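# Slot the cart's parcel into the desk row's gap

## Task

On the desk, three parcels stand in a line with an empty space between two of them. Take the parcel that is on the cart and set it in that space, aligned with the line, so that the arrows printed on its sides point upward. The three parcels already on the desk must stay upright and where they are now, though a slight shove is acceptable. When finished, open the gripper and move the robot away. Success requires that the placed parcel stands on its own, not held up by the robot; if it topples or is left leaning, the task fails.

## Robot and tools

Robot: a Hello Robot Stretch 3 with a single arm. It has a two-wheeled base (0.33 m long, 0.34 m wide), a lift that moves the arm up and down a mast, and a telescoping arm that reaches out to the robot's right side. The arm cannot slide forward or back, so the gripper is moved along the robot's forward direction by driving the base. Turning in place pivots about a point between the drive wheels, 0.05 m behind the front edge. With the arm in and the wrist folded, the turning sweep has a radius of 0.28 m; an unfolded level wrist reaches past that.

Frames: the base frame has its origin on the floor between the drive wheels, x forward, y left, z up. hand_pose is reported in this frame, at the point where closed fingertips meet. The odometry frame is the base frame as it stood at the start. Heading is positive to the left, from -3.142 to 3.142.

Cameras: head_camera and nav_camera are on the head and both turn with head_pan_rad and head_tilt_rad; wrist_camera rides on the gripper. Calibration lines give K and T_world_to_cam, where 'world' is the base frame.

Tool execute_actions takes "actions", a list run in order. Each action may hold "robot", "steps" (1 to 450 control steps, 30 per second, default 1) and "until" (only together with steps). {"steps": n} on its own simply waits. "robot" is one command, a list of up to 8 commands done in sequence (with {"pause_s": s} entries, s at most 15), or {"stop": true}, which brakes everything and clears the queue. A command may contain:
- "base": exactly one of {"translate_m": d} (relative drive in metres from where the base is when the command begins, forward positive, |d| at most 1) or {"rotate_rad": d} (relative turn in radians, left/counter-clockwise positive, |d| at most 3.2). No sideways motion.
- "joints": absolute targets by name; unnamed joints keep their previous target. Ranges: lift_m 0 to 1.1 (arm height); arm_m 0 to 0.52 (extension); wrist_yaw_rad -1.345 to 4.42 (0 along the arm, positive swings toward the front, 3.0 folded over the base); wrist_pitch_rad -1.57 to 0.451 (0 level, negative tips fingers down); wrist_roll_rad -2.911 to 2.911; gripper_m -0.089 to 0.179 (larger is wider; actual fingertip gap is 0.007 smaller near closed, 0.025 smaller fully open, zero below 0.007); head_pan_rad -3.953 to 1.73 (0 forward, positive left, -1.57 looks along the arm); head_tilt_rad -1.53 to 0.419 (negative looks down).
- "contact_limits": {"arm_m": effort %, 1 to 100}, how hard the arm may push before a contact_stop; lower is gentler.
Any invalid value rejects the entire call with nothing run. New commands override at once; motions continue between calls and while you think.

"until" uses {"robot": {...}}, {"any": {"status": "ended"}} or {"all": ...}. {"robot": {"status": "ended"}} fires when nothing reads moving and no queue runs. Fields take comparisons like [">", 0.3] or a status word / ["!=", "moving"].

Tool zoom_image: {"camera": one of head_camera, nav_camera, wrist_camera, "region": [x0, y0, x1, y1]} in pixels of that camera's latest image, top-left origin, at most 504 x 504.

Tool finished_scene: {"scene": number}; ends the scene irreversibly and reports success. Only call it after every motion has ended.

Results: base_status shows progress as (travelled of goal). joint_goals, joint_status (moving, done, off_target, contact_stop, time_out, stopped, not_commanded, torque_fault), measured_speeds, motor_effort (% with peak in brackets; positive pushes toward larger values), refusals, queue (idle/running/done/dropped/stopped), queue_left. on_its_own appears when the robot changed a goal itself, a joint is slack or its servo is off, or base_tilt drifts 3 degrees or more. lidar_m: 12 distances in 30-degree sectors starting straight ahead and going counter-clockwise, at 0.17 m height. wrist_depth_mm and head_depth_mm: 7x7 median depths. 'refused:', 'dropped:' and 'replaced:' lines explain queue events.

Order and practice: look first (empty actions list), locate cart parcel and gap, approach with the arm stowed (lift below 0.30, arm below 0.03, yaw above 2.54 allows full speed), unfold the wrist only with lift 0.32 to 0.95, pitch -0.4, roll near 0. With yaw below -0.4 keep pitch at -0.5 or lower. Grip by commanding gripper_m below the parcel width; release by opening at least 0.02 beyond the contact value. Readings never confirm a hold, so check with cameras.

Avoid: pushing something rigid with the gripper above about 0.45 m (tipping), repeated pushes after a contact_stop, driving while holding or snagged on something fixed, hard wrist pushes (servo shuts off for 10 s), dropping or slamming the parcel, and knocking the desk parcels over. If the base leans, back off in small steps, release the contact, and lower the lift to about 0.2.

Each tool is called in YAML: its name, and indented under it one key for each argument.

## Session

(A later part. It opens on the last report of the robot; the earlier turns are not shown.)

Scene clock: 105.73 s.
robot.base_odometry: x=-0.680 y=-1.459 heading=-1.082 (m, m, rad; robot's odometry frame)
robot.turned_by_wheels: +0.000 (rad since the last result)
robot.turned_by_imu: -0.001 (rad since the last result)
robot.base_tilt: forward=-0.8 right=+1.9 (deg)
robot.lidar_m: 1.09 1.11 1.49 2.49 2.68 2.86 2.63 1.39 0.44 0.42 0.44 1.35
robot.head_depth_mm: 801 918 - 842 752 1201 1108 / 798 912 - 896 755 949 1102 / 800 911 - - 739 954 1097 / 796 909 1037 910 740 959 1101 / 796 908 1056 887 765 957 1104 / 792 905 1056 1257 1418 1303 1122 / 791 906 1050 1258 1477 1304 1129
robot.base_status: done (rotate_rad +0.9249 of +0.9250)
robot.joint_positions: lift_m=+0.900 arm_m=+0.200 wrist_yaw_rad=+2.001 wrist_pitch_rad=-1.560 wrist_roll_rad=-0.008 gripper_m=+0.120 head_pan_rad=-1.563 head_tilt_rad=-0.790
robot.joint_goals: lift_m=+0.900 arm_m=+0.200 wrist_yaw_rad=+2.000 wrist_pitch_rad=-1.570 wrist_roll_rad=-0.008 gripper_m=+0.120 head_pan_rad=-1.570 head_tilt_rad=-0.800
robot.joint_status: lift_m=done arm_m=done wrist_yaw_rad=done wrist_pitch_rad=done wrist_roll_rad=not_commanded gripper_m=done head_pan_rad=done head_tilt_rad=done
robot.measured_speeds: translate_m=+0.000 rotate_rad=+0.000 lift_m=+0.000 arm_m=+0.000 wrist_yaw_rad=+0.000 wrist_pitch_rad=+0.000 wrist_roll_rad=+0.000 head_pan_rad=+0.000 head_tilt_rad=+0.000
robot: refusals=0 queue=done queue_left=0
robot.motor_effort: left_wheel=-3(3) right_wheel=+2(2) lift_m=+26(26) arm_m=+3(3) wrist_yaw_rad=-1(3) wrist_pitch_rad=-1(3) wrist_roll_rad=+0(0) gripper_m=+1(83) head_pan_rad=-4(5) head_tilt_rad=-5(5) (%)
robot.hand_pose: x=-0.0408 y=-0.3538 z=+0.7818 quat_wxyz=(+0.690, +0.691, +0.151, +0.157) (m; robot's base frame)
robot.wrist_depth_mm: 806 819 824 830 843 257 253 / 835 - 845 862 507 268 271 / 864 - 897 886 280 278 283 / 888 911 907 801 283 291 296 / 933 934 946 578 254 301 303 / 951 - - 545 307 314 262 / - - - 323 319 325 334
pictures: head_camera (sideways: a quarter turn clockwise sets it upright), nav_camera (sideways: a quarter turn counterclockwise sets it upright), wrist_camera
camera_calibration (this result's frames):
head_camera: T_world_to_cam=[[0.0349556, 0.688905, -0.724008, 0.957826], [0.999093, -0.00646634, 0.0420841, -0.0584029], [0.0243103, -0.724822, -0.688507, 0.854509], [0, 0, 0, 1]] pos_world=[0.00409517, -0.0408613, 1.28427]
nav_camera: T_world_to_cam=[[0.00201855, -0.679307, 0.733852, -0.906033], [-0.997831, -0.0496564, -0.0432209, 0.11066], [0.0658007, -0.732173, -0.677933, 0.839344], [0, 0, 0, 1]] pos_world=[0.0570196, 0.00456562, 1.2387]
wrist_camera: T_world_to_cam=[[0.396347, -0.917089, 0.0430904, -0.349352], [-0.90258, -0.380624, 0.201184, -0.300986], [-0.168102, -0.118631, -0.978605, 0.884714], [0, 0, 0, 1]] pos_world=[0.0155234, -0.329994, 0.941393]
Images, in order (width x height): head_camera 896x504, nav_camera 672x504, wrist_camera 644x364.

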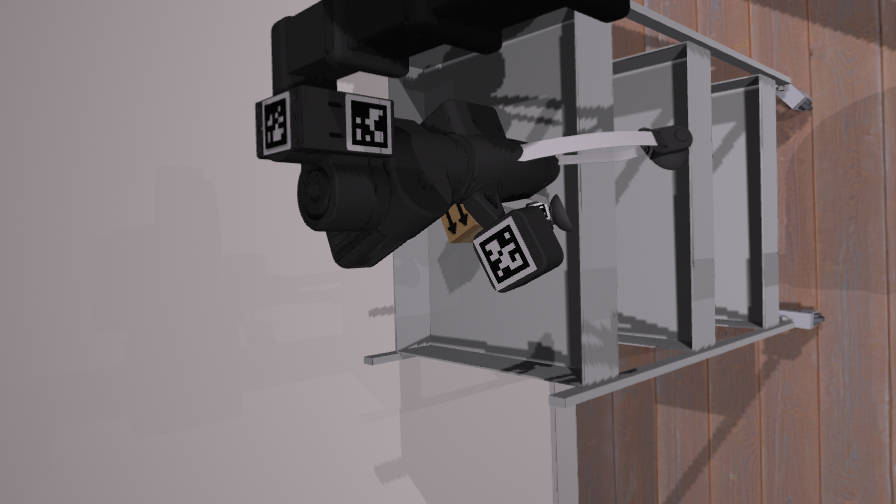

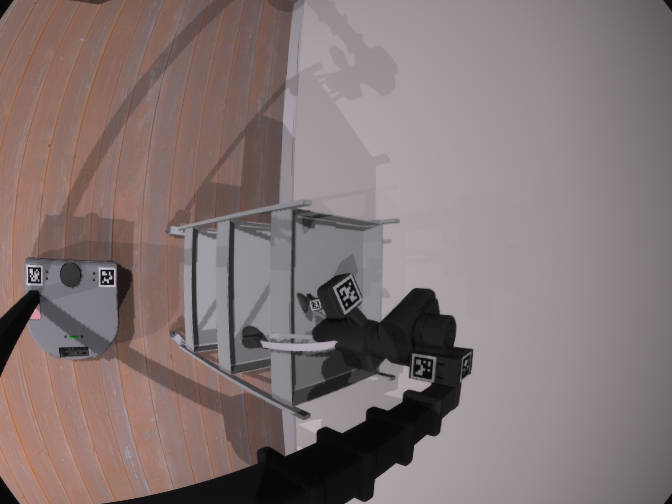

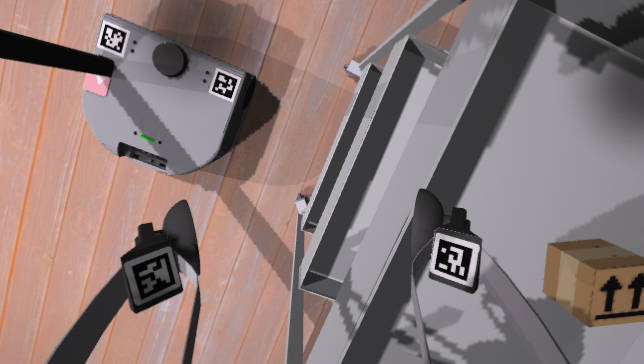

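execute_actions:
  actions:
    - {"robot": {"joints": {"arm_m": 0.49}, "base": {"translate_m": 0.015}}, "steps": 300, "until": {"robot": {"status": "ended"}}}

Scene clock: 113.17 s.
robot.base_odometry: x=-0.673 y=-1.473 heading=-1.082 (m, m, rad; robot's odometry frame)
robot.turned_by_wheels: +0.000 (rad since the last result)
robot.turned_by_imu: -0.001 (rad since the last result)
robot.base_tilt: forward=-0.8 right=+1.9 (deg)
robot.lidar_m: 1.08 1.09 1.47 2.50 2.69 2.89 2.65 1.39 0.44 0.42 0.44 1.35
robot.head_depth_mm: 799 904 - - 752 948 1105 / 796 912 1089 896 756 948 1107 / 797 - 1112 861 758 955 1097 / 793 900 1086 894 760 957 1100 / 794 905 1054 914 766 959 1100 / 793 907 1054 1254 1467 1300 1124 / 788 903 1049 1259 1475 1307 1127
robot.base_status: done (translate_m +0.0150 of +0.0150)
robot.joint_positions: lift_m=+0.900 arm_m=+0.490 wrist_yaw_rad=+2.001 wrist_pitch_rad=-1.561 wrist_roll_rad=-0.008 gripper_m=+0.120 head_pan_rad=-1.563 head_tilt_rad=-0.790
robot.joint_goals: lift_m=+0.900 arm_m=+0.490 wrist_yaw_rad=+2.000 wrist_pitch_rad=-1.570 wrist_roll_rad=-0.008 gripper_m=+0.120 head_pan_rad=-1.570 head_tilt_rad=-0.800
robot.joint_status: lift_m=done arm_m=done wrist_yaw_rad=done wrist_pitch_rad=done wrist_roll_rad=not_commanded gripper_m=done head_pan_rad=done head_tilt_rad=done
robot.measured_speeds: translate_m=+0.000 rotate_rad=+0.000 lift_m=+0.000 arm_m=+0.000 wrist_yaw_rad=+0.000 wrist_pitch_rad=+0.000 wrist_roll_rad=+0.000 head_pan_rad=+0.000 head_tilt_rad=+0.000
robot: refusals=0 queue=done queue_left=0
robot.motor_effort: left_wheel=-3(4) right_wheel=+2(5) lift_m=+26(26) arm_m=+3(4) wrist_yaw_rad=+0(2) wrist_pitch_rad=-1(1) wrist_roll_rad=+0(0) gripper_m=+1(1) head_pan_rad=-4(4) head_tilt_rad=-5(5) (%)
robot.hand_pose: x=-0.0409 y=-0.6439 z=+0.7818 quat_wxyz=(+0.690, +0.691, +0.151, +0.157) (m; robot's base frame)
robot.wrist_depth_mm: 229 245 249 252 255 254 419 / 248 253 258 260 265 249 418 / 259 262 265 269 273 264 383 / 269 271 273 228 281 460 365 / 279 279 287 290 294 462 346 / 288 291 298 302 299 416 327 / 294 306 309 313 497 430 309
pictures: head_camera (sideways: a quarter turn clockwise sets it upright), nav_camera (sideways: a quarter turn counterclockwise sets it upright), wrist_camera
camera_calibration (this result's frames):
head_camera: T_world_to_cam=[[0.0349866, 0.688933, -0.72398, 0.957789], [0.999093, -0.00651332, 0.0420835, -0.0584021], [0.0242772, -0.724795, -0.688536, 0.854548], [0, 0, 0, 1]] pos_world=[0.00409331, -0.0408605, 1.28426]
nav_camera: T_world_to_cam=[[0.00198801, -0.679337, 0.733824, -0.905997], [-0.997833, -0.0496095, -0.0432227, 0.110663], [0.0657673, -0.732148, -0.677963, 0.839383], [0, 0, 0, 1]] pos_world=[0.0570198, 0.00456589, 1.2387]
wrist_camera: T_world_to_cam=[[0.396115, -0.917189, 0.0431002, -0.615384], [-0.902604, -0.380342, 0.201607, -0.411627], [-0.168519, -0.118762, -0.978518, 0.850129], [0, 0, 0, 1]] pos_world=[0.0154893, -0.620019, 0.941376]
Images, in order (width x height): head_camera 896x504, nav_camera 672x504, wrist_camera 644x364.

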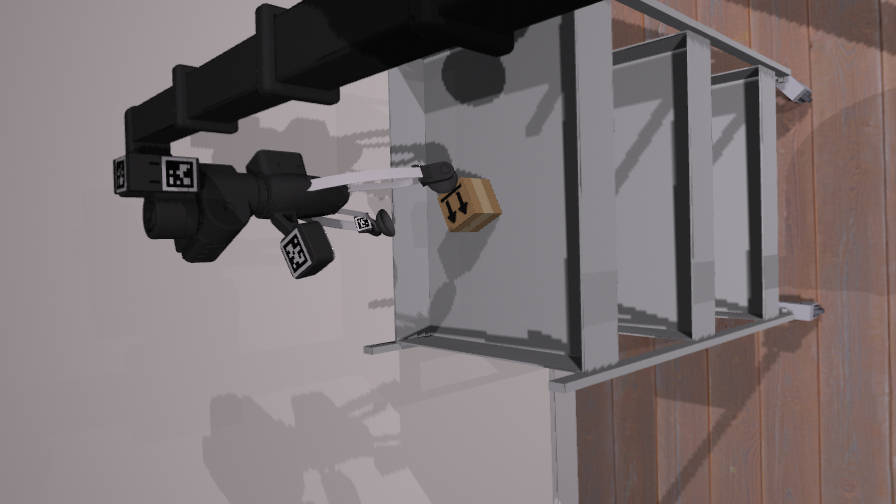

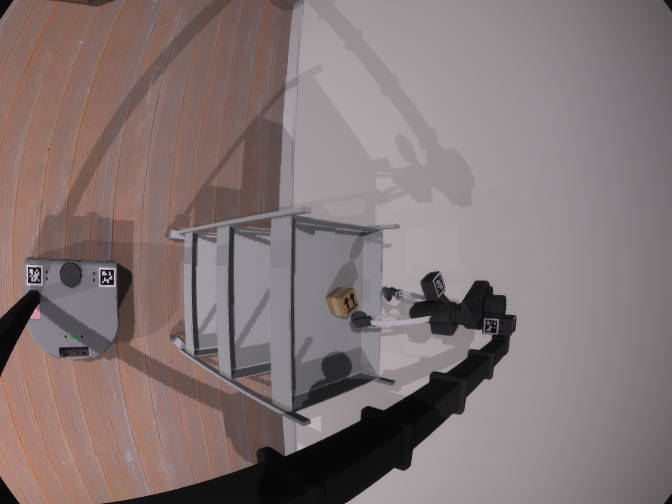

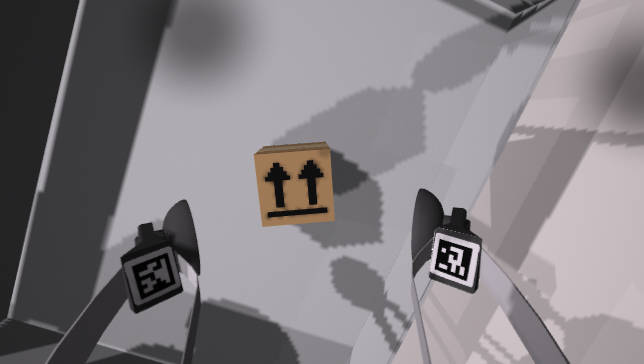

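execute_actions:
  actions:
    - {"robot": {"joints": {"lift_m": 0.81}}, "steps": 120, "until": {"robot": {"status": "ended"}}}

Scene clock: 123.93 s.
robot.base_odometry: x=-0.673 y=-1.473 heading=-1.082 (m, m, rad; robot's odometry frame)
robot.turned_by_wheels: +0.000 (rad since the last result)
robot.turned_by_imu: -0.001 (rad since the last result)
robot.base_tilt: forward=-0.7 right=+1.9 (deg)
robot.lidar_m: 1.08 1.09 1.47 2.49 2.69 2.88 2.65 1.39 0.44 0.42 0.44 1.35
robot.head_depth_mm: 799 916 1067 1228 - 937 1089 / 799 912 1067 871 755 951 1109 / 799 892 1064 874 759 954 1092 / 796 907 1060 882 762 957 1095 / 793 905 1056 911 767 957 1106 / 792 908 1054 1258 1462 1300 1122 / 790 904 1055 1258 1478 1311 1131
robot.base_status: done (translate_m +0.0150 of +0.0150)
robot.joint_positions: lift_m=+0.810 arm_m=+0.490 wrist_yaw_rad=+2.001 wrist_pitch_rad=-1.561 wrist_roll_rad=-0.008 gripper_m=+0.120 head_pan_rad=-1.563 head_tilt_rad=-0.790
robot.joint_goals: lift_m=+0.810 arm_m=+0.490 wrist_yaw_rad=+2.000 wrist_pitch_rad=-1.570 wrist_roll_rad=-0.008 gripper_m=+0.120 head_pan_rad=-1.570 head_tilt_rad=-0.800
robot.joint_status: lift_m=done arm_m=done wrist_yaw_rad=done wrist_pitch_rad=done wrist_roll_rad=not_commanded gripper_m=done head_pan_rad=done head_tilt_rad=done
robot.measured_speeds: translate_m=+0.000 rotate_rad=+0.000 lift_m=+0.000 arm_m=+0.000 wrist_yaw_rad=+0.000 wrist_pitch_rad=+0.000 wrist_roll_rad=+0.000 head_pan_rad=+0.000 head_tilt_rad=+0.000
robot: refusals=0 queue=done queue_left=0
robot.motor_effort: left_wheel=-3(3) right_wheel=+1(2) lift_m=+12(26) arm_m=+2(3) wrist_yaw_rad=-1(1) wrist_pitch_rad=-1(1) wrist_roll_rad=+0(0) gripper_m=+1(1) head_pan_rad=-5(5) head_tilt_rad=-5(5) (%)
robot.hand_pose: x=-0.0409 y=-0.6439 z=+0.6927 quat_wxyz=(+0.690, +0.691, +0.151, +0.157) (m; robot's base frame)
robot.wrist_depth_mm: 165 166 169 171 173 176 171 / 170 172 175 177 179 182 159 / 176 178 181 184 186 188 148 / 183 185 184 143 192 192 143 / 190 190 140 141 199 173 150 / 196 197 201 204 208 156 310 / 203 207 210 214 214 163 306
pictures: head_camera (sideways: a quarter turn clockwise sets it upright), nav_camera (sideways: a quarter turn counterclockwise sets it upright), wrist_camera
camera_calibration (this result's frames):
head_camera: T_world_to_cam=[[0.0349865, 0.688933, -0.72398, 0.957789], [0.999093, -0.0065132, 0.0420835, -0.0584021], [0.0242773, -0.724795, -0.688536, 0.854548], [0, 0, 0, 1]] pos_world=[0.00409332, -0.0408605, 1.28426]
nav_camera: T_world_to_cam=[[0.00198809, -0.679337, 0.733824, -0.905997], [-0.997833, -0.0496096, -0.0432227, 0.110663], [0.0657674, -0.732148, -0.677963, 0.839383], [0, 0, 0, 1]] pos_world=[0.0570198, 0.0045659, 1.2387]
wrist_camera: T_world_to_cam=[[0.396115, -0.917189, 0.0431002, -0.611545], [-0.902604, -0.380342, 0.201607, -0.393653], [-0.168519, -0.118762, -0.978518, 0.762885], [0, 0, 0, 1]] pos_world=[0.0154893, -0.620023, 0.852217]
Images, in order (width x height): head_camera 896x504, nav_camera 672x504, wrist_camera 644x364.

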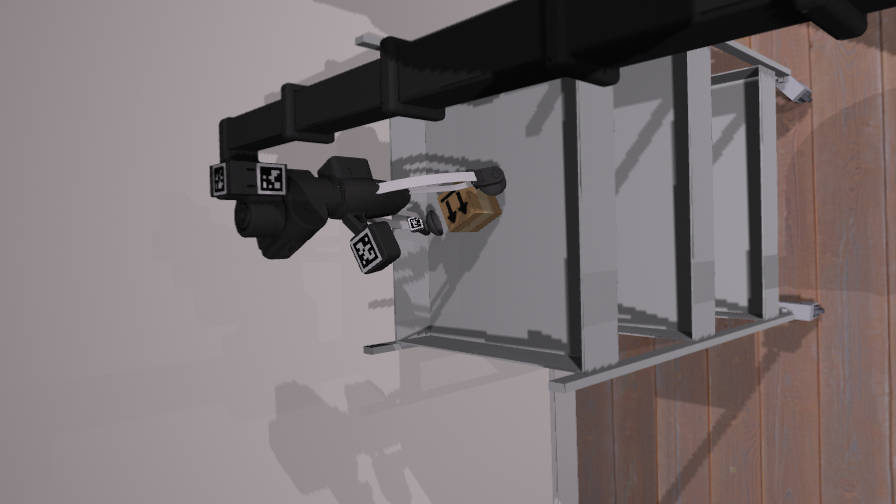

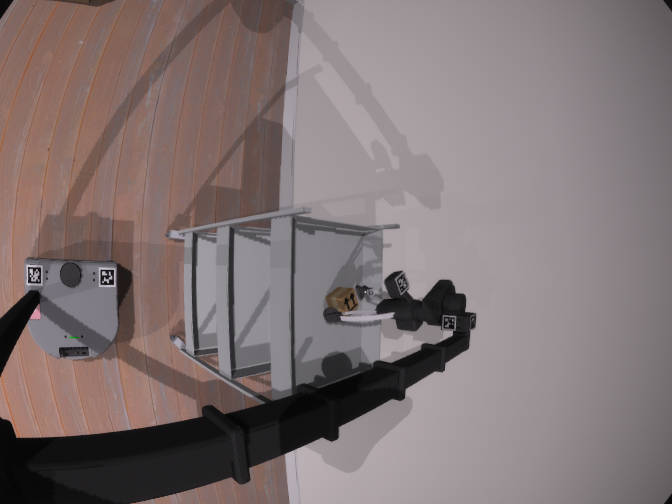

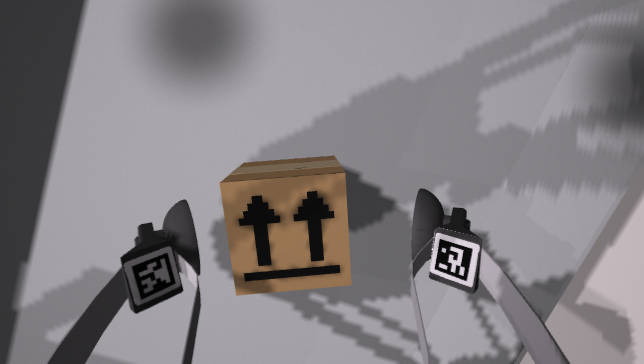

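The parcel is between the fingers. I'll close the gripper.

execute_actions:
  actions:
    - {"robot": {"joints": {"gripper_m": 0.02}}, "steps": 90, "until": {"robot": {"status": "ended"}}}
    - {"robot": {"joints": {"lift_m": 0.95}}, "steps": 150, "until": {"robot": {"status": "ended"}}}

Scene clock: 138.17 s.
robot.base_odometry: x=-0.673 y=-1.473 heading=-1.082 (m, m, rad; robot's odometry frame)
robot.turned_by_wheels: +0.000 (rad since the last result)
robot.turned_by_imu: -0.001 (rad since the last result)
robot.base_tilt: forward=-0.8 right=+1.9 (deg)
robot.lidar_m: 1.08 1.09 1.47 2.49 2.68 2.89 2.64 1.40 0.44 0.42 0.44 1.34
robot.head_depth_mm: 800 - 1106 867 751 945 1106 / 770 931 1063 891 752 946 1107 / 768 - 1037 876 760 949 1097 / 794 920 1056 896 760 954 1098 / 793 907 1053 914 765 960 1106 / 791 905 1055 1261 1469 1296 1125 / 790 901 1045 1260 1473 1306 1129
robot.base_status: done (translate_m +0.0150 of +0.0150)
robot.joint_positions: lift_m=+0.950 arm_m=+0.490 wrist_yaw_rad=+2.001 wrist_pitch_rad=-1.561 wrist_roll_rad=-0.008 gripper_m=+0.021 head_pan_rad=-1.563 head_tilt_rad=-0.790
robot.joint_goals: lift_m=+0.950 arm_m=+0.490 wrist_yaw_rad=+2.000 wrist_pitch_rad=-1.570 wrist_roll_rad=-0.008 gripper_m=+0.020 head_pan_rad=-1.570 head_tilt_rad=-0.800
robot.joint_status: lift_m=done arm_m=done wrist_yaw_rad=done wrist_pitch_rad=done wrist_roll_rad=not_commanded gripper_m=done head_pan_rad=done head_tilt_rad=done
robot.measured_speeds: translate_m=+0.000 rotate_rad=+0.000 lift_m=+0.000 arm_m=+0.000 wrist_yaw_rad=+0.000 wrist_pitch_rad=+0.000 wrist_roll_rad=+0.000 head_pan_rad=+0.000 head_tilt_rad=+0.000
robot: refusals=0 queue=done queue_left=0
robot.motor_effort: left_wheel=-3(3) right_wheel=+2(2) lift_m=+26(28) arm_m=+3(3) wrist_yaw_rad=+0(1) wrist_pitch_rad=-1(1) wrist_roll_rad=+0(0) gripper_m=-13(87) head_pan_rad=-4(3) head_tilt_rad=-5(6) (%)
robot.hand_pose: x=-0.0410 y=-0.6439 z=+0.8318 quat_wxyz=(+0.690, +0.691, +0.151, +0.157) (m; robot's base frame)
robot.wrist_depth_mm: 241 288 293 296 301 282 448 / 256 299 303 308 310 509 417 / 277 308 314 318 318 528 389 / 297 319 322 134 330 514 369 / 325 332 136 137 618 470 344 / 336 345 352 143 596 434 324 / 309 330 361 368 589 390 309
pictures: head_camera (sideways: a quarter turn clockwise sets it upright), nav_camera (sideways: a quarter turn counterclockwise sets it upright), wrist_camera
camera_calibration (this result's frames):
head_camera: T_world_to_cam=[[0.0349865, 0.688934, -0.72398, 0.957789], [0.999093, -0.00651321, 0.0420835, -0.0584021], [0.0242773, -0.724795, -0.688536, 0.854548], [0, 0, 0, 1]] pos_world=[0.00409332, -0.0408605, 1.28426]
nav_camera: T_world_to_cam=[[0.00198809, -0.679337, 0.733824, -0.905997], [-0.997833, -0.0496096, -0.0432227, 0.110663], [0.0657674, -0.732148, -0.677963, 0.839384], [0, 0, 0, 1]] pos_world=[0.0570198, 0.00456591, 1.2387]
wrist_camera: T_world_to_cam=[[0.396128, -0.917183, 0.0431078, -0.617547], [-0.902543, -0.380314, 0.201936, -0.422046], [-0.168818, -0.118899, -0.97845, 0.898877], [0, 0, 0, 1]] pos_world=[0.0154597, -0.620038, 0.991353]
Images, in order (width x height): head_camera 896x504, nav_camera 672x504, wrist_camera 644x364.

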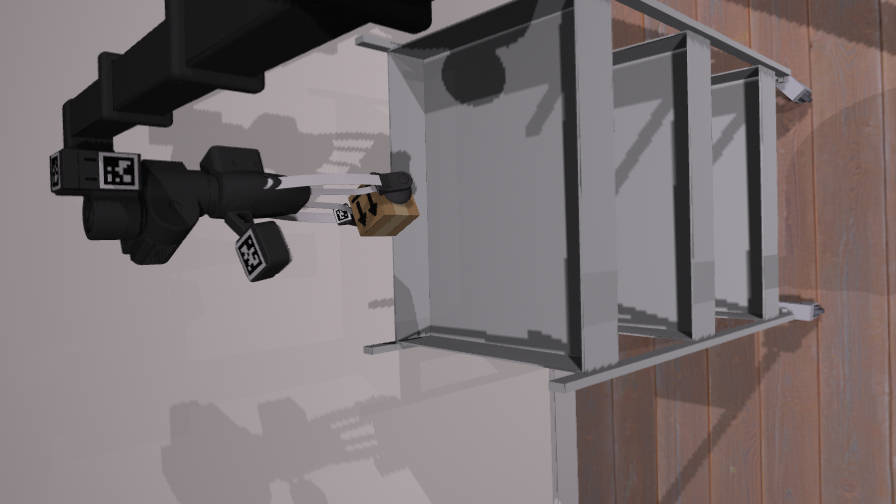

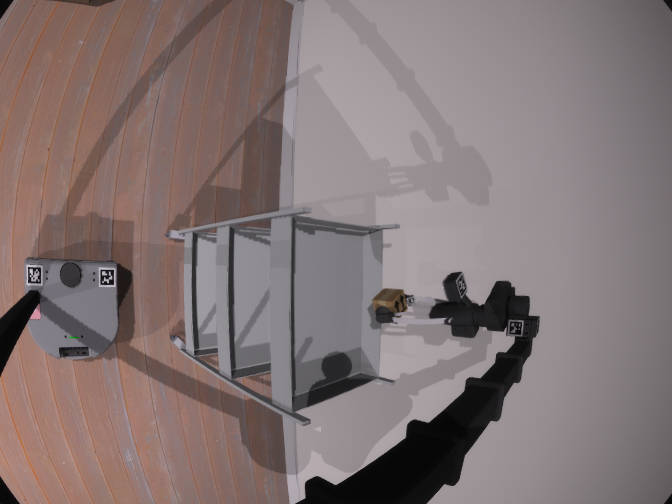

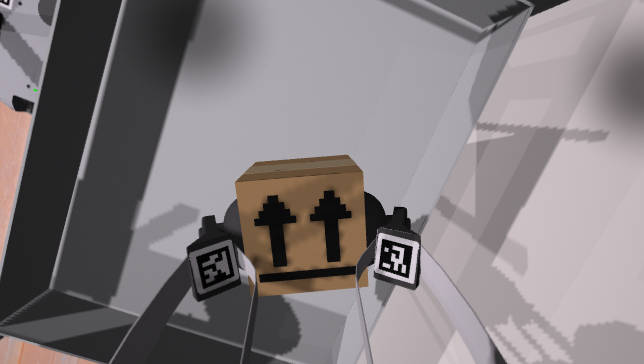

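execute_actions:
  actions:
    - {"robot": [{"joints": {"arm_m": 0.1}}, {"joints": {"wrist_pitch_rad": 0.0}}, {"joints": {"wrist_yaw_rad": 0.0, "head_pan_rad": 1.2, "head_tilt_rad": -0.2}}], "steps": 400, "until": {"robot": {"status": "ended"}}}

Scene clock: 150.07 s.
robot.base_odometry: x=-0.673 y=-1.473 heading=-1.082 (m, m, rad; robot's odometry frame)
robot.turned_by_wheels: +0.000 (rad since the last result)
robot.turned_by_imu: -0.002 (rad since the last result)
robot.base_tilt: forward=-0.8 right=+1.8 (deg)
robot.lidar_m: 1.08 1.09 1.47 2.50 2.69 2.88 2.65 1.39 0.44 0.42 0.44 1.34
robot.head_depth_mm: 2134 2229 2296 2080 1523 1566 1557 / 2390 2613 2681 2216 1811 1899 1619 / 2494 2917 3049 3124 2245 2200 1624 / 2485 2817 2876 2987 3057 2208 1636 / 2448 2697 2795 2845 2968 2221 1652 / 2439 2572 2647 2742 2815 2247 1643 / 2378 2475 2562 2629 2725 2254 1662
robot.base_status: done (translate_m +0.0150 of +0.0150)
robot.joint_positions: lift_m=+0.950 arm_m=+0.100 wrist_yaw_rad=+0.002 wrist_pitch_rad=-0.029 wrist_roll_rad=-0.008 gripper_m=+0.021 head_pan_rad=+1.193 head_tilt_rad=-0.211
robot.joint_goals: lift_m=+0.950 arm_m=+0.100 wrist_yaw_rad=+0.000 wrist_pitch_rad=+0.000 wrist_roll_rad=-0.008 gripper_m=+0.020 head_pan_rad=+1.200 head_tilt_rad=-0.200
robot.joint_status: lift_m=done arm_m=done wrist_yaw_rad=done wrist_pitch_rad=done wrist_roll_rad=not_commanded gripper_m=done head_pan_rad=done head_tilt_rad=done
robot.measured_speeds: translate_m=+0.000 rotate_rad=+0.000 lift_m=+0.000 arm_m=+0.000 wrist_yaw_rad=+0.000 wrist_pitch_rad=+0.000 wrist_roll_rad=+0.000 head_pan_rad=+0.000 head_tilt_rad=+0.000
robot: refusals=0 queue=done queue_left=0
robot.motor_effort: left_wheel=-3(3) right_wheel=+3(1) lift_m=+26(26) arm_m=-4(6) wrist_yaw_rad=-3(3) wrist_pitch_rad=+9(9) wrist_roll_rad=+0(0) gripper_m=-12(13) head_pan_rad=+4(59) head_tilt_rad=+6(42) (%)
robot.hand_pose: x=-0.0209 y=-0.5007 z=+1.0567 quat_wxyz=(+0.710, +0.012, -0.704, -0.010) (m; robot's base frame)
robot.wrist_depth_mm: 541 545 551 561 562 579 592 / 552 560 574 584 597 603 627 / 579 593 602 613 624 628 649 / 587 603 617 133 651 669 673 / 622 636 136 137 671 691 713 / 645 656 696 142 706 730 739 / 674 707 706 727 735 759 793
pictures: head_camera (sideways: a quarter turn clockwise sets it upright), nav_camera (sideways: a quarter turn counterclockwise sets it upright), wrist_camera
camera_calibration (this result's frames):
head_camera: T_world_to_cam=[[-0.103927, -0.152632, -0.982803, 1.29626], [-0.932604, 0.358334, 0.0429679, -0.0478031], [0.345613, 0.921032, -0.179586, 0.190327], [0, 0, 0, 1]] pos_world=[0.0243546, 0.0396827, 1.3102]
nav_camera: T_world_to_cam=[[0.0646299, 0.154054, 0.985946, -1.23528], [0.949403, -0.313784, -0.0132056, 0.0597273], [0.30734, 0.936913, -0.16654, 0.17242], [0, 0, 0, 1]] pos_world=[-0.0298607, 0.0474993, 1.24742]
wrist_camera: T_world_to_cam=[[-0.998962, 0.0408912, -0.0200871, 0.0135038], [0.029336, 0.240014, -0.970326, 1.17388], [-0.0348566, -0.969908, -0.240964, -0.0632804], [0, 0, 0, 1]] pos_world=[-0.023153, -0.343677, 1.12407]
Images, in order (width x height): head_camera 896x504, nav_camera 672x504, wrist_camera 644x364.

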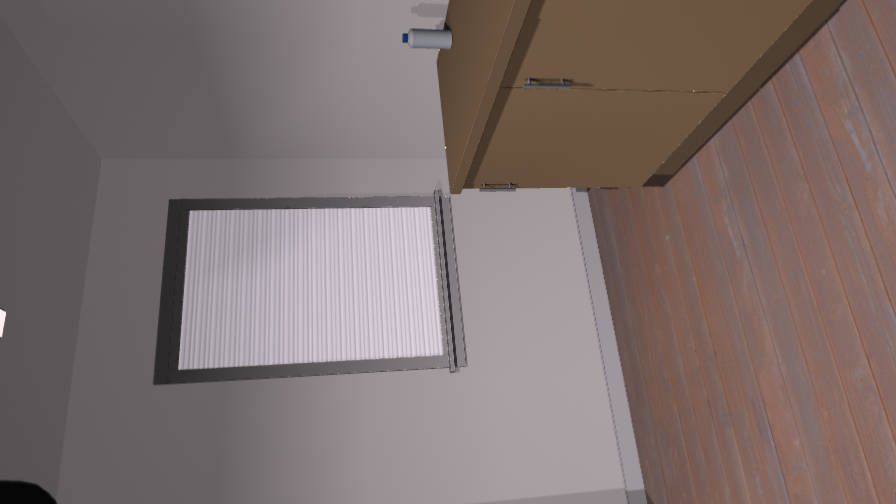

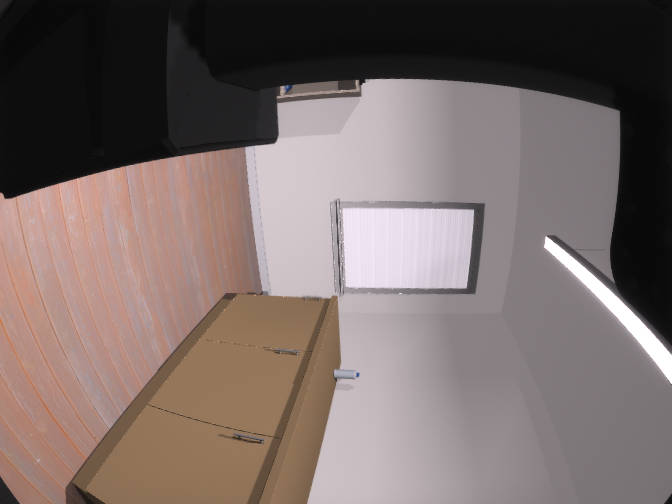

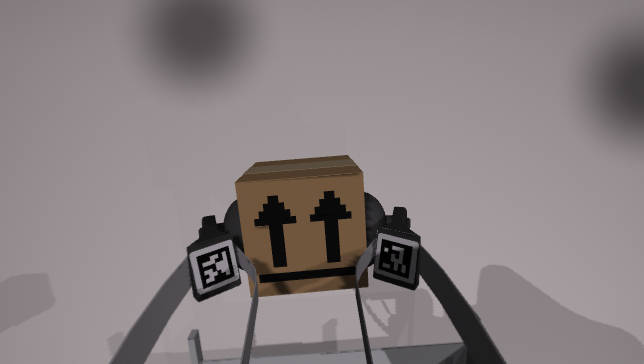

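execute_actions:
  actions:
    - {"robot": {"joints": {"head_pan_rad": -3.3, "head_tilt_rad": -0.2}}, "steps": 200, "until": {"robot": {"status": "ended"}}}

Scene clock: 156.23 s.
robot.base_odometry: x=-0.673 y=-1.473 heading=-1.082 (m, m, rad; robot's odometry frame)
robot.turned_by_wheels: +0.000 (rad since the last result)
robot.turned_by_imu: -0.001 (rad since the last result)
robot.base_tilt: forward=-0.8 right=+1.8 (deg)
robot.lidar_m: 1.08 1.10 1.48 2.50 2.68 2.88 2.66 1.39 0.44 0.42 0.44 1.34
robot.head_depth_mm: 2228 3079 3210 3318 3375 2381 - / 2216 3031 3155 3231 3128 2454 - / 2339 2992 3094 3185 3246 2445 - / 2327 2935 3061 3153 3206 2324 - / 2471 2907 3008 3059 3176 2226 1674 / 2444 2818 2915 3005 3091 2244 1643 / 2430 2783 2919 2954 3030 2257 1654
robot.base_status: done (translate_m +0.0150 of +0.0150)
robot.joint_positions: lift_m=+0.950 arm_m=+0.100 wrist_yaw_rad=+0.002 wrist_pitch_rad=-0.029 wrist_roll_rad=-0.008 gripper_m=+0.021 head_pan_rad=-3.293 head_tilt_rad=-0.211
robot.joint_goals: lift_m=+0.950 arm_m=+0.100 wrist_yaw_rad=+0.000 wrist_pitch_rad=+0.000 wrist_roll_rad=-0.008 gripper_m=+0.020 head_pan_rad=-3.300 head_tilt_rad=-0.200
robot.joint_status: lift_m=done arm_m=done wrist_yaw_rad=done wrist_pitch_rad=done wrist_roll_rad=not_commanded gripper_m=done head_pan_rad=done head_tilt_rad=done
robot.measured_speeds: translate_m=+0.000 rotate_rad=+0.000 lift_m=+0.000 arm_m=+0.000 wrist_yaw_rad=+0.000 wrist_pitch_rad=+0.000 wrist_roll_rad=+0.000 head_pan_rad=+0.000 head_tilt_rad=+0.000
robot: refusals=0 queue=done queue_left=0
robot.motor_effort: left_wheel=-2(3) right_wheel=+2(1) lift_m=+26(26) arm_m=-4(4) wrist_yaw_rad=-2(2) wrist_pitch_rad=+9(9) wrist_roll_rad=+0(0) gripper_m=-13(12) head_pan_rad=-4(60) head_tilt_rad=+7(6) (%)
robot.hand_pose: x=-0.0209 y=-0.5007 z=+1.0567 quat_wxyz=(+0.710, +0.012, -0.704, -0.010) (m; robot's base frame)
robot.wrist_depth_mm: 533 543 551 559 573 582 588 / 559 564 577 582 593 604 630 / 570 588 587 608 610 629 644 / 601 606 615 134 648 672 672 / 618 635 137 137 694 696 708 / 653 662 682 142 713 733 738 / 681 702 714 724 741 765 790
pictures: head_camera (sideways: a quarter turn clockwise sets it upright), nav_camera (sideways: a quarter turn counterclockwise sets it upright), wrist_camera
camera_calibration (this result's frames):
head_camera: T_world_to_cam=[[0.172094, -0.066933, -0.982804, 1.29457], [-0.13939, -0.989305, 0.0429679, -0.0526417], [-0.975169, 0.129598, -0.179584, 0.198381], [0, 0, 0, 1]] pos_world=[-0.0366717, 0.00886131, 1.3102]
nav_camera: T_world_to_cam=[[-0.164641, 0.0283234, 0.985947, -1.23388], [0.0922032, 0.995653, -0.0132054, 0.064956], [-0.982035, 0.0887333, -0.166537, 0.180282], [0, 0, 0, 1]] pos_world=[-0.0320941, -0.0457229, 1.24742]
wrist_camera: T_world_to_cam=[[-0.998961, 0.0409004, -0.020087, 0.013506], [0.0293381, 0.240014, -0.970326, 1.17388], [-0.0348655, -0.969908, -0.240964, -0.0632803], [0, 0, 0, 1]] pos_world=[-0.0231539, -0.343677, 1.12407]
Images, in order (width x height): head_camera 896x504, nav_camera 672x504, wrist_camera 644x364.

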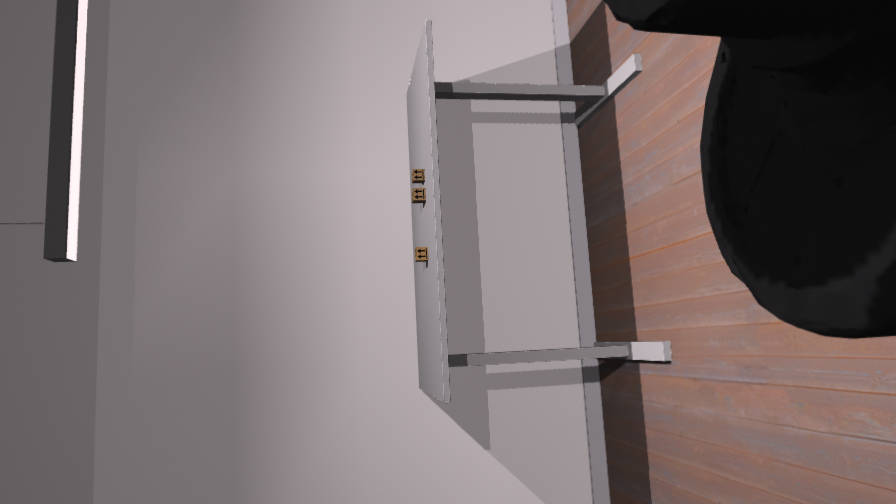

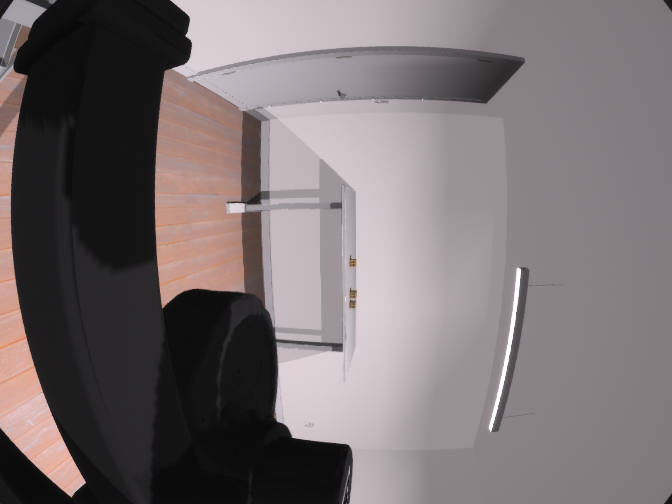

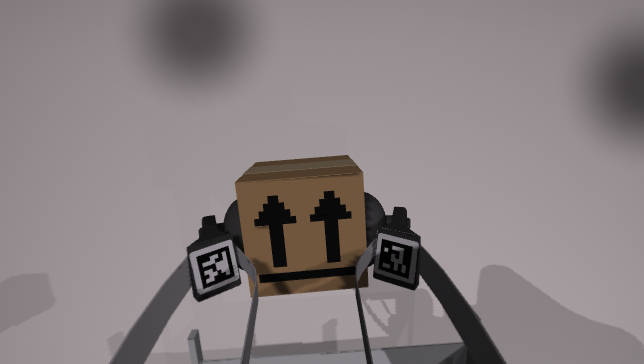

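execute_actions:
  actions:
    - {"robot": [{"base": {"rotate_rad": 2.893}, "joints": {"arm_m": 0.0, "head_pan_rad": 0.0, "head_tilt_rad": -0.3}}, {"base": {"translate_m": 1.0}}, {"base": {"translate_m": 1.0}}], "steps": 450, "until": {"robot": {"status": "ended"}}}
    - {"steps": 450, "until": {"robot": {"status": "ended"}}}

Scene clock: 205.10 s.
robot.base_odometry: x=-1.148 y=+0.470 heading=+1.811 (m, m, rad; robot's odometry frame)
robot.turned_by_wheels: +2.893 (rad since the last result)
robot.turned_by_imu: +2.842 (rad since the last result)
robot.base_tilt: forward=-0.7 right=+1.8 (deg)
robot.lidar_m: 1.18 1.18 0.92 1.47 1.47 1.72 1.87 2.97 2.49 2.11 2.26 0.96
robot.head_depth_mm: 1139 1202 1274 1305 757 529 1352 / 1105 1163 1228 1261 761 532 1392 / 1068 1125 1187 1228 766 534 1356 / 1043 1094 1149 1195 729 537 458 / 1013 1066 1117 1154 779 538 442 / 985 1033 1083 1129 787 543 443 / 960 1001 1051 1098 791 545 428
robot.base_status: done (translate_m +1.0000 of +1.0000)
robot.joint_positions: lift_m=+0.950 arm_m=+0.002 wrist_yaw_rad=+0.001 wrist_pitch_rad=-0.029 wrist_roll_rad=-0.008 gripper_m=+0.021 head_pan_rad=-0.007 head_tilt_rad=-0.297
robot.joint_goals: lift_m=+0.950 arm_m=+0.000 wrist_yaw_rad=+0.000 wrist_pitch_rad=+0.000 wrist_roll_rad=-0.008 gripper_m=+0.020 head_pan_rad=+0.000 head_tilt_rad=-0.300
robot.joint_status: lift_m=done arm_m=done wrist_yaw_rad=done wrist_pitch_rad=done wrist_roll_rad=not_commanded gripper_m=done head_pan_rad=done head_tilt_rad=done
robot.measured_speeds: translate_m=+0.000 rotate_rad=+0.000 lift_m=+0.000 arm_m=+0.000 wrist_yaw_rad=+0.000 wrist_pitch_rad=+0.000 wrist_roll_rad=+0.000 head_pan_rad=+0.000 head_tilt_rad=+0.000
robot: refusals=0 queue=done queue_left=0
robot.motor_effort: left_wheel=-4(7) right_wheel=+1(6) lift_m=+26(26) arm_m=-4(4) wrist_yaw_rad=-1(2) wrist_pitch_rad=+9(9) wrist_roll_rad=+0(0) gripper_m=-12(13) head_pan_rad=+4(57) head_tilt_rad=-2(14) (%)
robot.hand_pose: x=-0.0213 y=-0.4022 z=+1.0568 quat_wxyz=(+0.710, +0.011, -0.704, -0.010) (m; robot's base frame)
robot.wrist_depth_mm: - - - - - - - / - - - - - - - / - - - - - - - / - - - 134 - - - / - - 137 137 - - - / - - - 142 - - - / - - - - - - -
pictures: head_camera (sideways: a quarter turn clockwise sets it upright), nav_camera (sideways: a quarter turn counterclockwise sets it upright), wrist_camera
camera_calibration (this result's frames):
head_camera: T_world_to_cam=[[-0.263009, 0.0421007, -0.963874, 1.27248], [-0.000468543, 0.999042, 0.0437646, -0.0545214], [0.964793, 0.0119621, -0.262737, 0.294779], [0, 0, 0, 1]] pos_world=[0.0502458, -0.00262904, 1.30634]
nav_camera: T_world_to_cam=[[0.250403, -0.00496433, 0.968129, -1.21311], [0.0504401, -0.998562, -0.0181665, 0.0716678], [0.966827, 0.0533815, -0.249792, 0.27676], [0, 0, 0, 1]] pos_world=[0.0325721, 0.0507686, 1.24488]
wrist_camera: T_world_to_cam=[[-0.998897, 0.0424418, -0.0201075, 0.00972476], [0.0297133, 0.239567, -0.970425, 1.15028], [-0.0363695, -0.969952, -0.240563, 0.0318347], [0, 0, 0, 1]] pos_world=[-0.0233067, -0.245103, 1.12411]
Images, in order (width x height): head_camera 896x504, nav_camera 672x504, wrist_camera 644x364.

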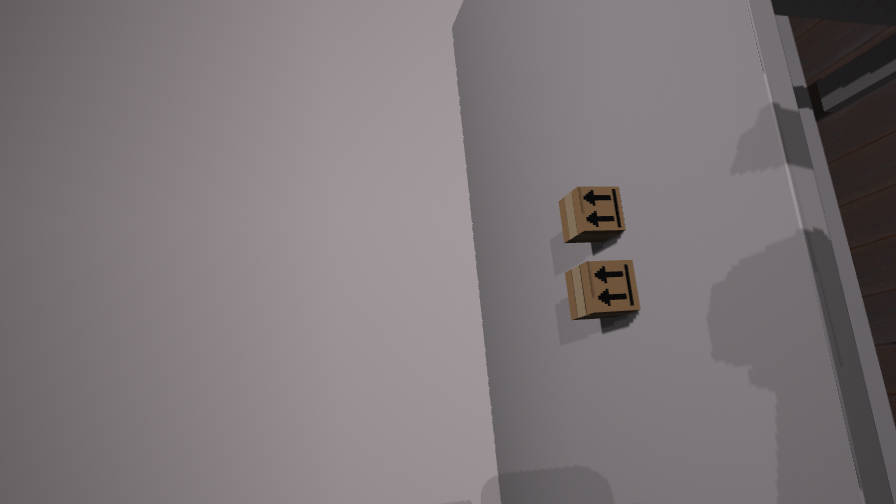

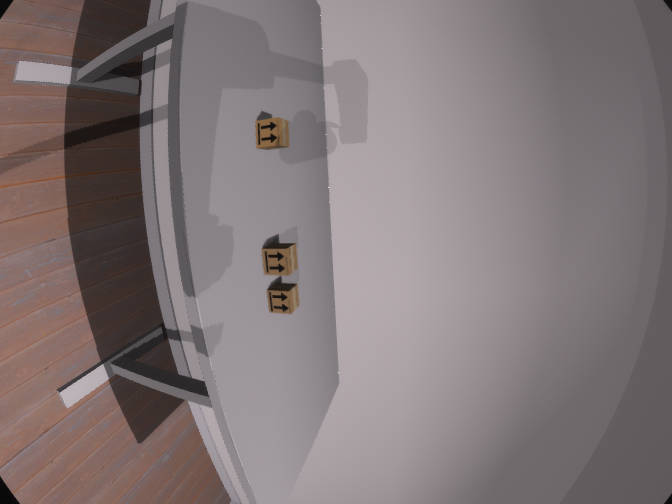

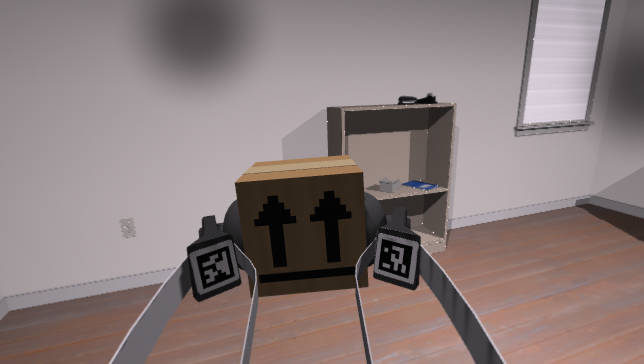

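execute_actions:
  actions:
    - {"robot": {"base": {"rotate_rad": 1.87}, "joints": {"head_pan_rad": -1.57, "head_tilt_rad": -0.7}}, "steps": 300, "until": {"robot": {"status": "ended"}}}

Scene clock: 213.87 s.
robot.base_odometry: x=-1.148 y=+0.470 heading=-2.603 (m, m, rad; robot's odometry frame)
robot.turned_by_wheels: +1.870 (rad since the last result)
robot.turned_by_imu: +1.833 (rad since the last result)
robot.base_tilt: forward=-0.8 right=+1.8 (deg)
robot.lidar_m: 1.46 1.56 1.88 2.96 3.09 2.11 2.26 1.62 0.96 1.18 0.93 1.52
robot.head_depth_mm: 956 1043 677 557 - - - / 960 1044 683 569 - - 1091 / 962 1045 760 - - - - / 965 1050 765 517 1614 1364 1155 / 970 1058 730 559 1615 1374 1160 / 976 1073 778 562 1624 1372 1170 / 973 1081 787 567 1634 1308 1166
robot.base_status: done (rotate_rad +1.8698 of +1.8700)
robot.joint_positions: lift_m=+0.950 arm_m=+0.002 wrist_yaw_rad=+0.001 wrist_pitch_rad=-0.029 wrist_roll_rad=-0.008 gripper_m=+0.021 head_pan_rad=-1.563 head_tilt_rad=-0.691
robot.joint_goals: lift_m=+0.950 arm_m=+0.000 wrist_yaw_rad=+0.000 wrist_pitch_rad=+0.000 wrist_roll_rad=-0.008 gripper_m=+0.020 head_pan_rad=-1.570 head_tilt_rad=-0.700
robot.joint_status: lift_m=done arm_m=done wrist_yaw_rad=done wrist_pitch_rad=done wrist_roll_rad=not_commanded gripper_m=done head_pan_rad=done head_tilt_rad=done
robot.measured_speeds: translate_m=+0.000 rotate_rad=+0.000 lift_m=+0.000 arm_m=+0.000 wrist_yaw_rad=+0.000 wrist_pitch_rad=+0.000 wrist_roll_rad=+0.000 head_pan_rad=+0.000 head_tilt_rad=+0.000
robot: refusals=0 queue=done queue_left=0
robot.motor_effort: left_wheel=-3(8) right_wheel=+2(6) lift_m=+26(26) arm_m=-4(4) wrist_yaw_rad=+0(1) wrist_pitch_rad=+9(9) wrist_roll_rad=+0(0) gripper_m=-13(13) head_pan_rad=-5(60) head_tilt_rad=-4(31) (%)
robot.hand_pose: x=-0.0213 y=-0.4022 z=+1.0568 quat_wxyz=(+0.710, +0.011, -0.704, -0.010) (m; robot's base frame)
robot.wrist_depth_mm: 828 825 833 839 851 856 846 / 862 864 862 853 876 863 881 / 884 894 892 909 908 908 915 / 712 692 427 134 624 597 583 / 432 423 136 137 394 385 378 / 307 303 268 142 274 284 279 / 237 236 232 230 227 223 221
pictures: head_camera (sideways: a quarter turn clockwise sets it upright), nav_camera (sideways: a quarter turn counterclockwise sets it upright), wrist_camera
camera_calibration (this result's frames):
head_camera: T_world_to_cam=[[0.0354876, 0.614145, -0.788395, 1.04174], [0.999061, -0.00217666, 0.0432746, -0.059958], [0.0248608, -0.78919, -0.613646, 0.757129], [0, 0, 0, 1]] pos_world=[0.00410993, -0.042394, 1.28851]
nav_camera: T_world_to_cam=[[0.00147876, -0.603619, 0.797272, -0.988694], [-0.997796, -0.0537845, -0.0388698, 0.105001], [0.0663434, -0.795457, -0.602368, 0.741045], [0, 0, 0, 1]] pos_world=[0.0570678, -0.00167721, 1.23872]
wrist_camera: T_world_to_cam=[[-0.998897, 0.042442, -0.0201095, 0.00972689], [0.0297153, 0.239567, -0.970425, 1.15028], [-0.0363692, -0.969952, -0.240564, 0.0318357], [0, 0, 0, 1]] pos_world=[-0.0233069, -0.245102, 1.12411]
Images, in order (width x height): head_camera 896x504, nav_camera 672x504, wrist_camera 644x364.

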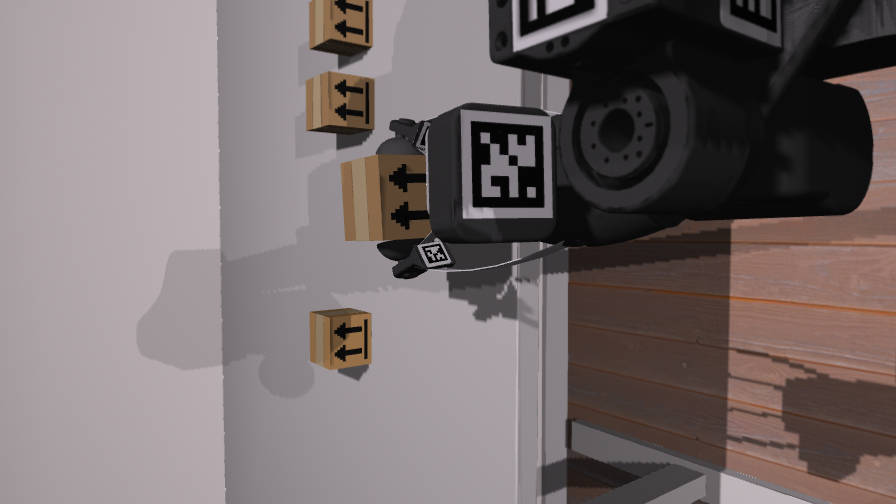

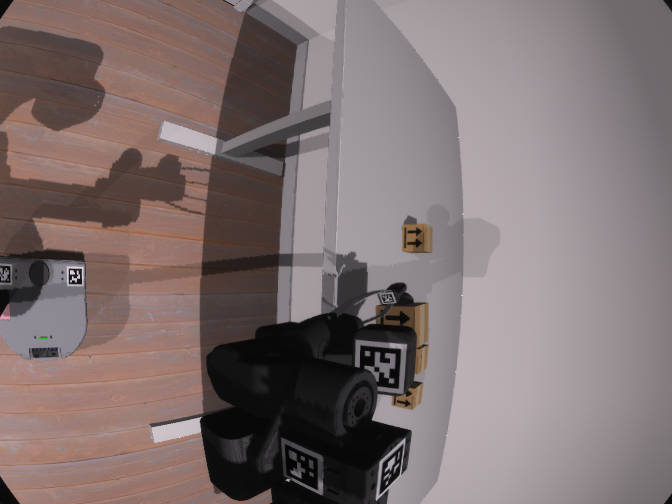

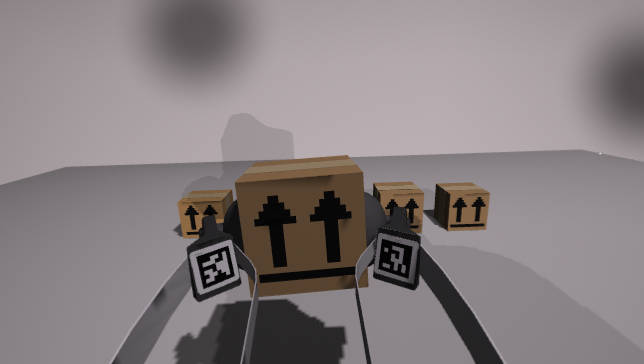

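execute_actions:
  actions:
    - {"robot": {"joints": {"arm_m": 0.28, "lift_m": 0.86}}, "steps": 300, "until": {"robot": {"status": "ended"}}}

Scene clock: 233.47 s.
robot.base_odometry: x=-1.148 y=+0.470 heading=-2.602 (m, m, rad; robot's odometry frame)
robot.turned_by_wheels: +0.000 (rad since the last result)
robot.turned_by_imu: -0.042 (rad since the last result)
robot.base_tilt: forward=-1.0 right=+1.3 (deg)
robot.lidar_m: 1.47 1.55 1.88 3.01 3.10 2.10 2.25 1.70 0.95 1.18 0.94 1.54
robot.head_depth_mm: 978 1064 775 - 1541 1312 1146 / 979 1060 854 506 1590 1357 1151 / 980 1056 863 - 1615 1368 1155 / 977 1071 780 561 1621 1366 1160 / 979 1077 784 566 1630 1377 1169 / 976 1075 753 570 1633 1386 1170 / 974 1076 801 575 1598 1351 1174
robot.base_status: done (rotate_rad +1.8700 of +1.8700)
robot.joint_positions: lift_m=+0.875 arm_m=+0.279 wrist_yaw_rad=+0.000 wrist_pitch_rad=+0.019 wrist_roll_rad=-0.015 gripper_m=+0.021 head_pan_rad=-1.564 head_tilt_rad=-0.696
robot.joint_goals: lift_m=+0.875 arm_m=+0.280 wrist_yaw_rad=+0.000 wrist_pitch_rad=+0.000 wrist_roll_rad=-0.015 gripper_m=+0.020 head_pan_rad=-1.570 head_tilt_rad=-0.700
robot.joint_status: lift_m=contact_stop arm_m=done wrist_yaw_rad=done wrist_pitch_rad=done wrist_roll_rad=not_commanded gripper_m=done head_pan_rad=done head_tilt_rad=done
robot.measured_speeds: translate_m=+0.000 rotate_rad=+0.000 lift_m=+0.014 arm_m=+0.000 wrist_yaw_rad=+0.000 wrist_pitch_rad=+0.000 wrist_roll_rad=+0.024 head_pan_rad=+0.000 head_tilt_rad=+0.000
robot: refusals=0 queue=dropped queue_left=0
robot.on_its_own: lift_m is slack since a contact_stop, until your next command for it (your +0.860 is given up)
robot.motor_effort: left_wheel=+2(24) right_wheel=+0(2) lift_m=+11(25) arm_m=+6(24) wrist_yaw_rad=+0(6) wrist_pitch_rad=-5(35) wrist_roll_rad=+3(14) gripper_m=-13(13) head_pan_rad=-5(4) head_tilt_rad=-2(5) (%)
robot.hand_pose: x=-0.0215 y=-0.6810 z=+0.9951 quat_wxyz=(+0.712, -0.007, -0.702, +0.006) (m; robot's base frame)
robot.wrist_depth_mm: 588 595 601 622 623 631 648 / 598 616 616 636 640 659 665 / 621 627 637 639 673 675 689 / 633 602 492 134 515 485 460 / 330 317 137 137 160 144 157 / 220 217 189 142 166 119 133 / 165 163 161 158 144 124 139
pictures: head_camera (sideways: a quarter turn clockwise sets it upright), nav_camera (sideways: a quarter turn counterclockwise sets it upright), wrist_camera
camera_calibration (this result's frames):
head_camera: T_world_to_cam=[[0.0360897, 0.61727, -0.785923, 1.03852], [0.999059, -0.0033646, 0.0432343, -0.0599054], [0.024043, -0.786744, -0.616811, 0.761252], [0, 0, 0, 1]] pos_world=[0.00406653, -0.0423378, 1.28833]
nav_camera: T_world_to_cam=[[0.000887545, -0.606817, 0.794841, -0.985522], [-0.997851, -0.052615, -0.0390544, 0.105241], [0.0655194, -0.793098, -0.605559, 0.745202], [0, 0, 0, 1]] pos_world=[0.0570644, -0.00147525, 1.23871]
wrist_camera: T_world_to_cam=[[-0.998981, 0.0422744, -0.015792, 0.0157211], [0.0236527, 0.192465, -0.981019, 1.13553], [-0.0384326, -0.980393, -0.193269, -0.307693], [0, 0, 0, 1]] pos_world=[-0.0229788, -0.520875, 1.05476]
Images, in order (width x height): head_camera 896x504, nav_camera 672x504, wrist_camera 644x364.

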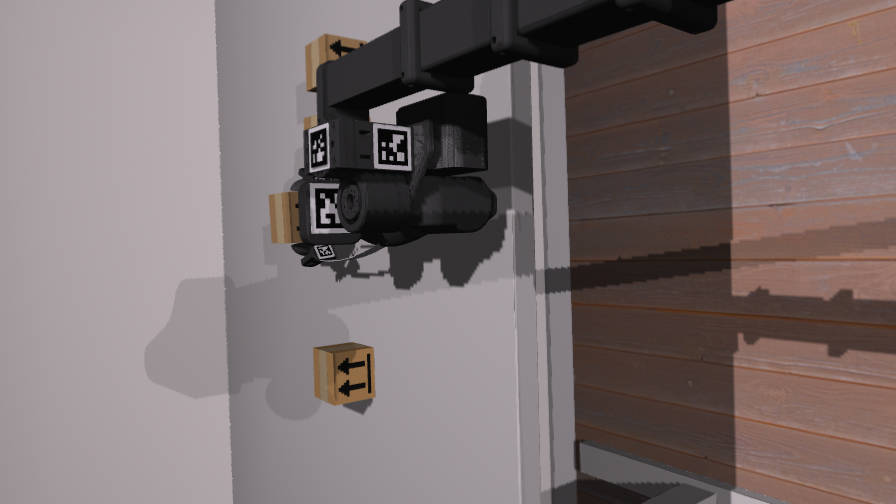

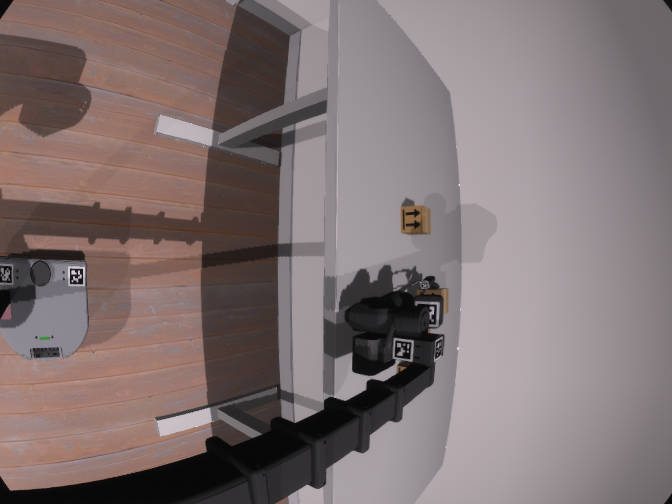

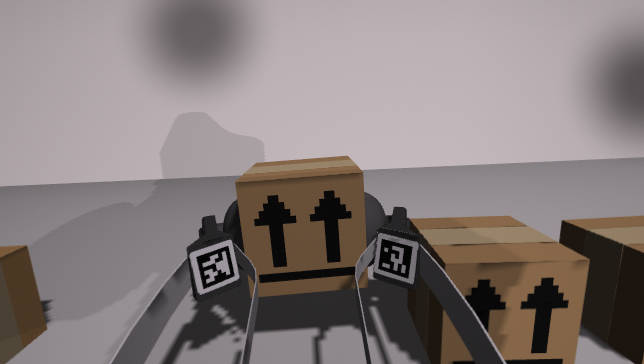

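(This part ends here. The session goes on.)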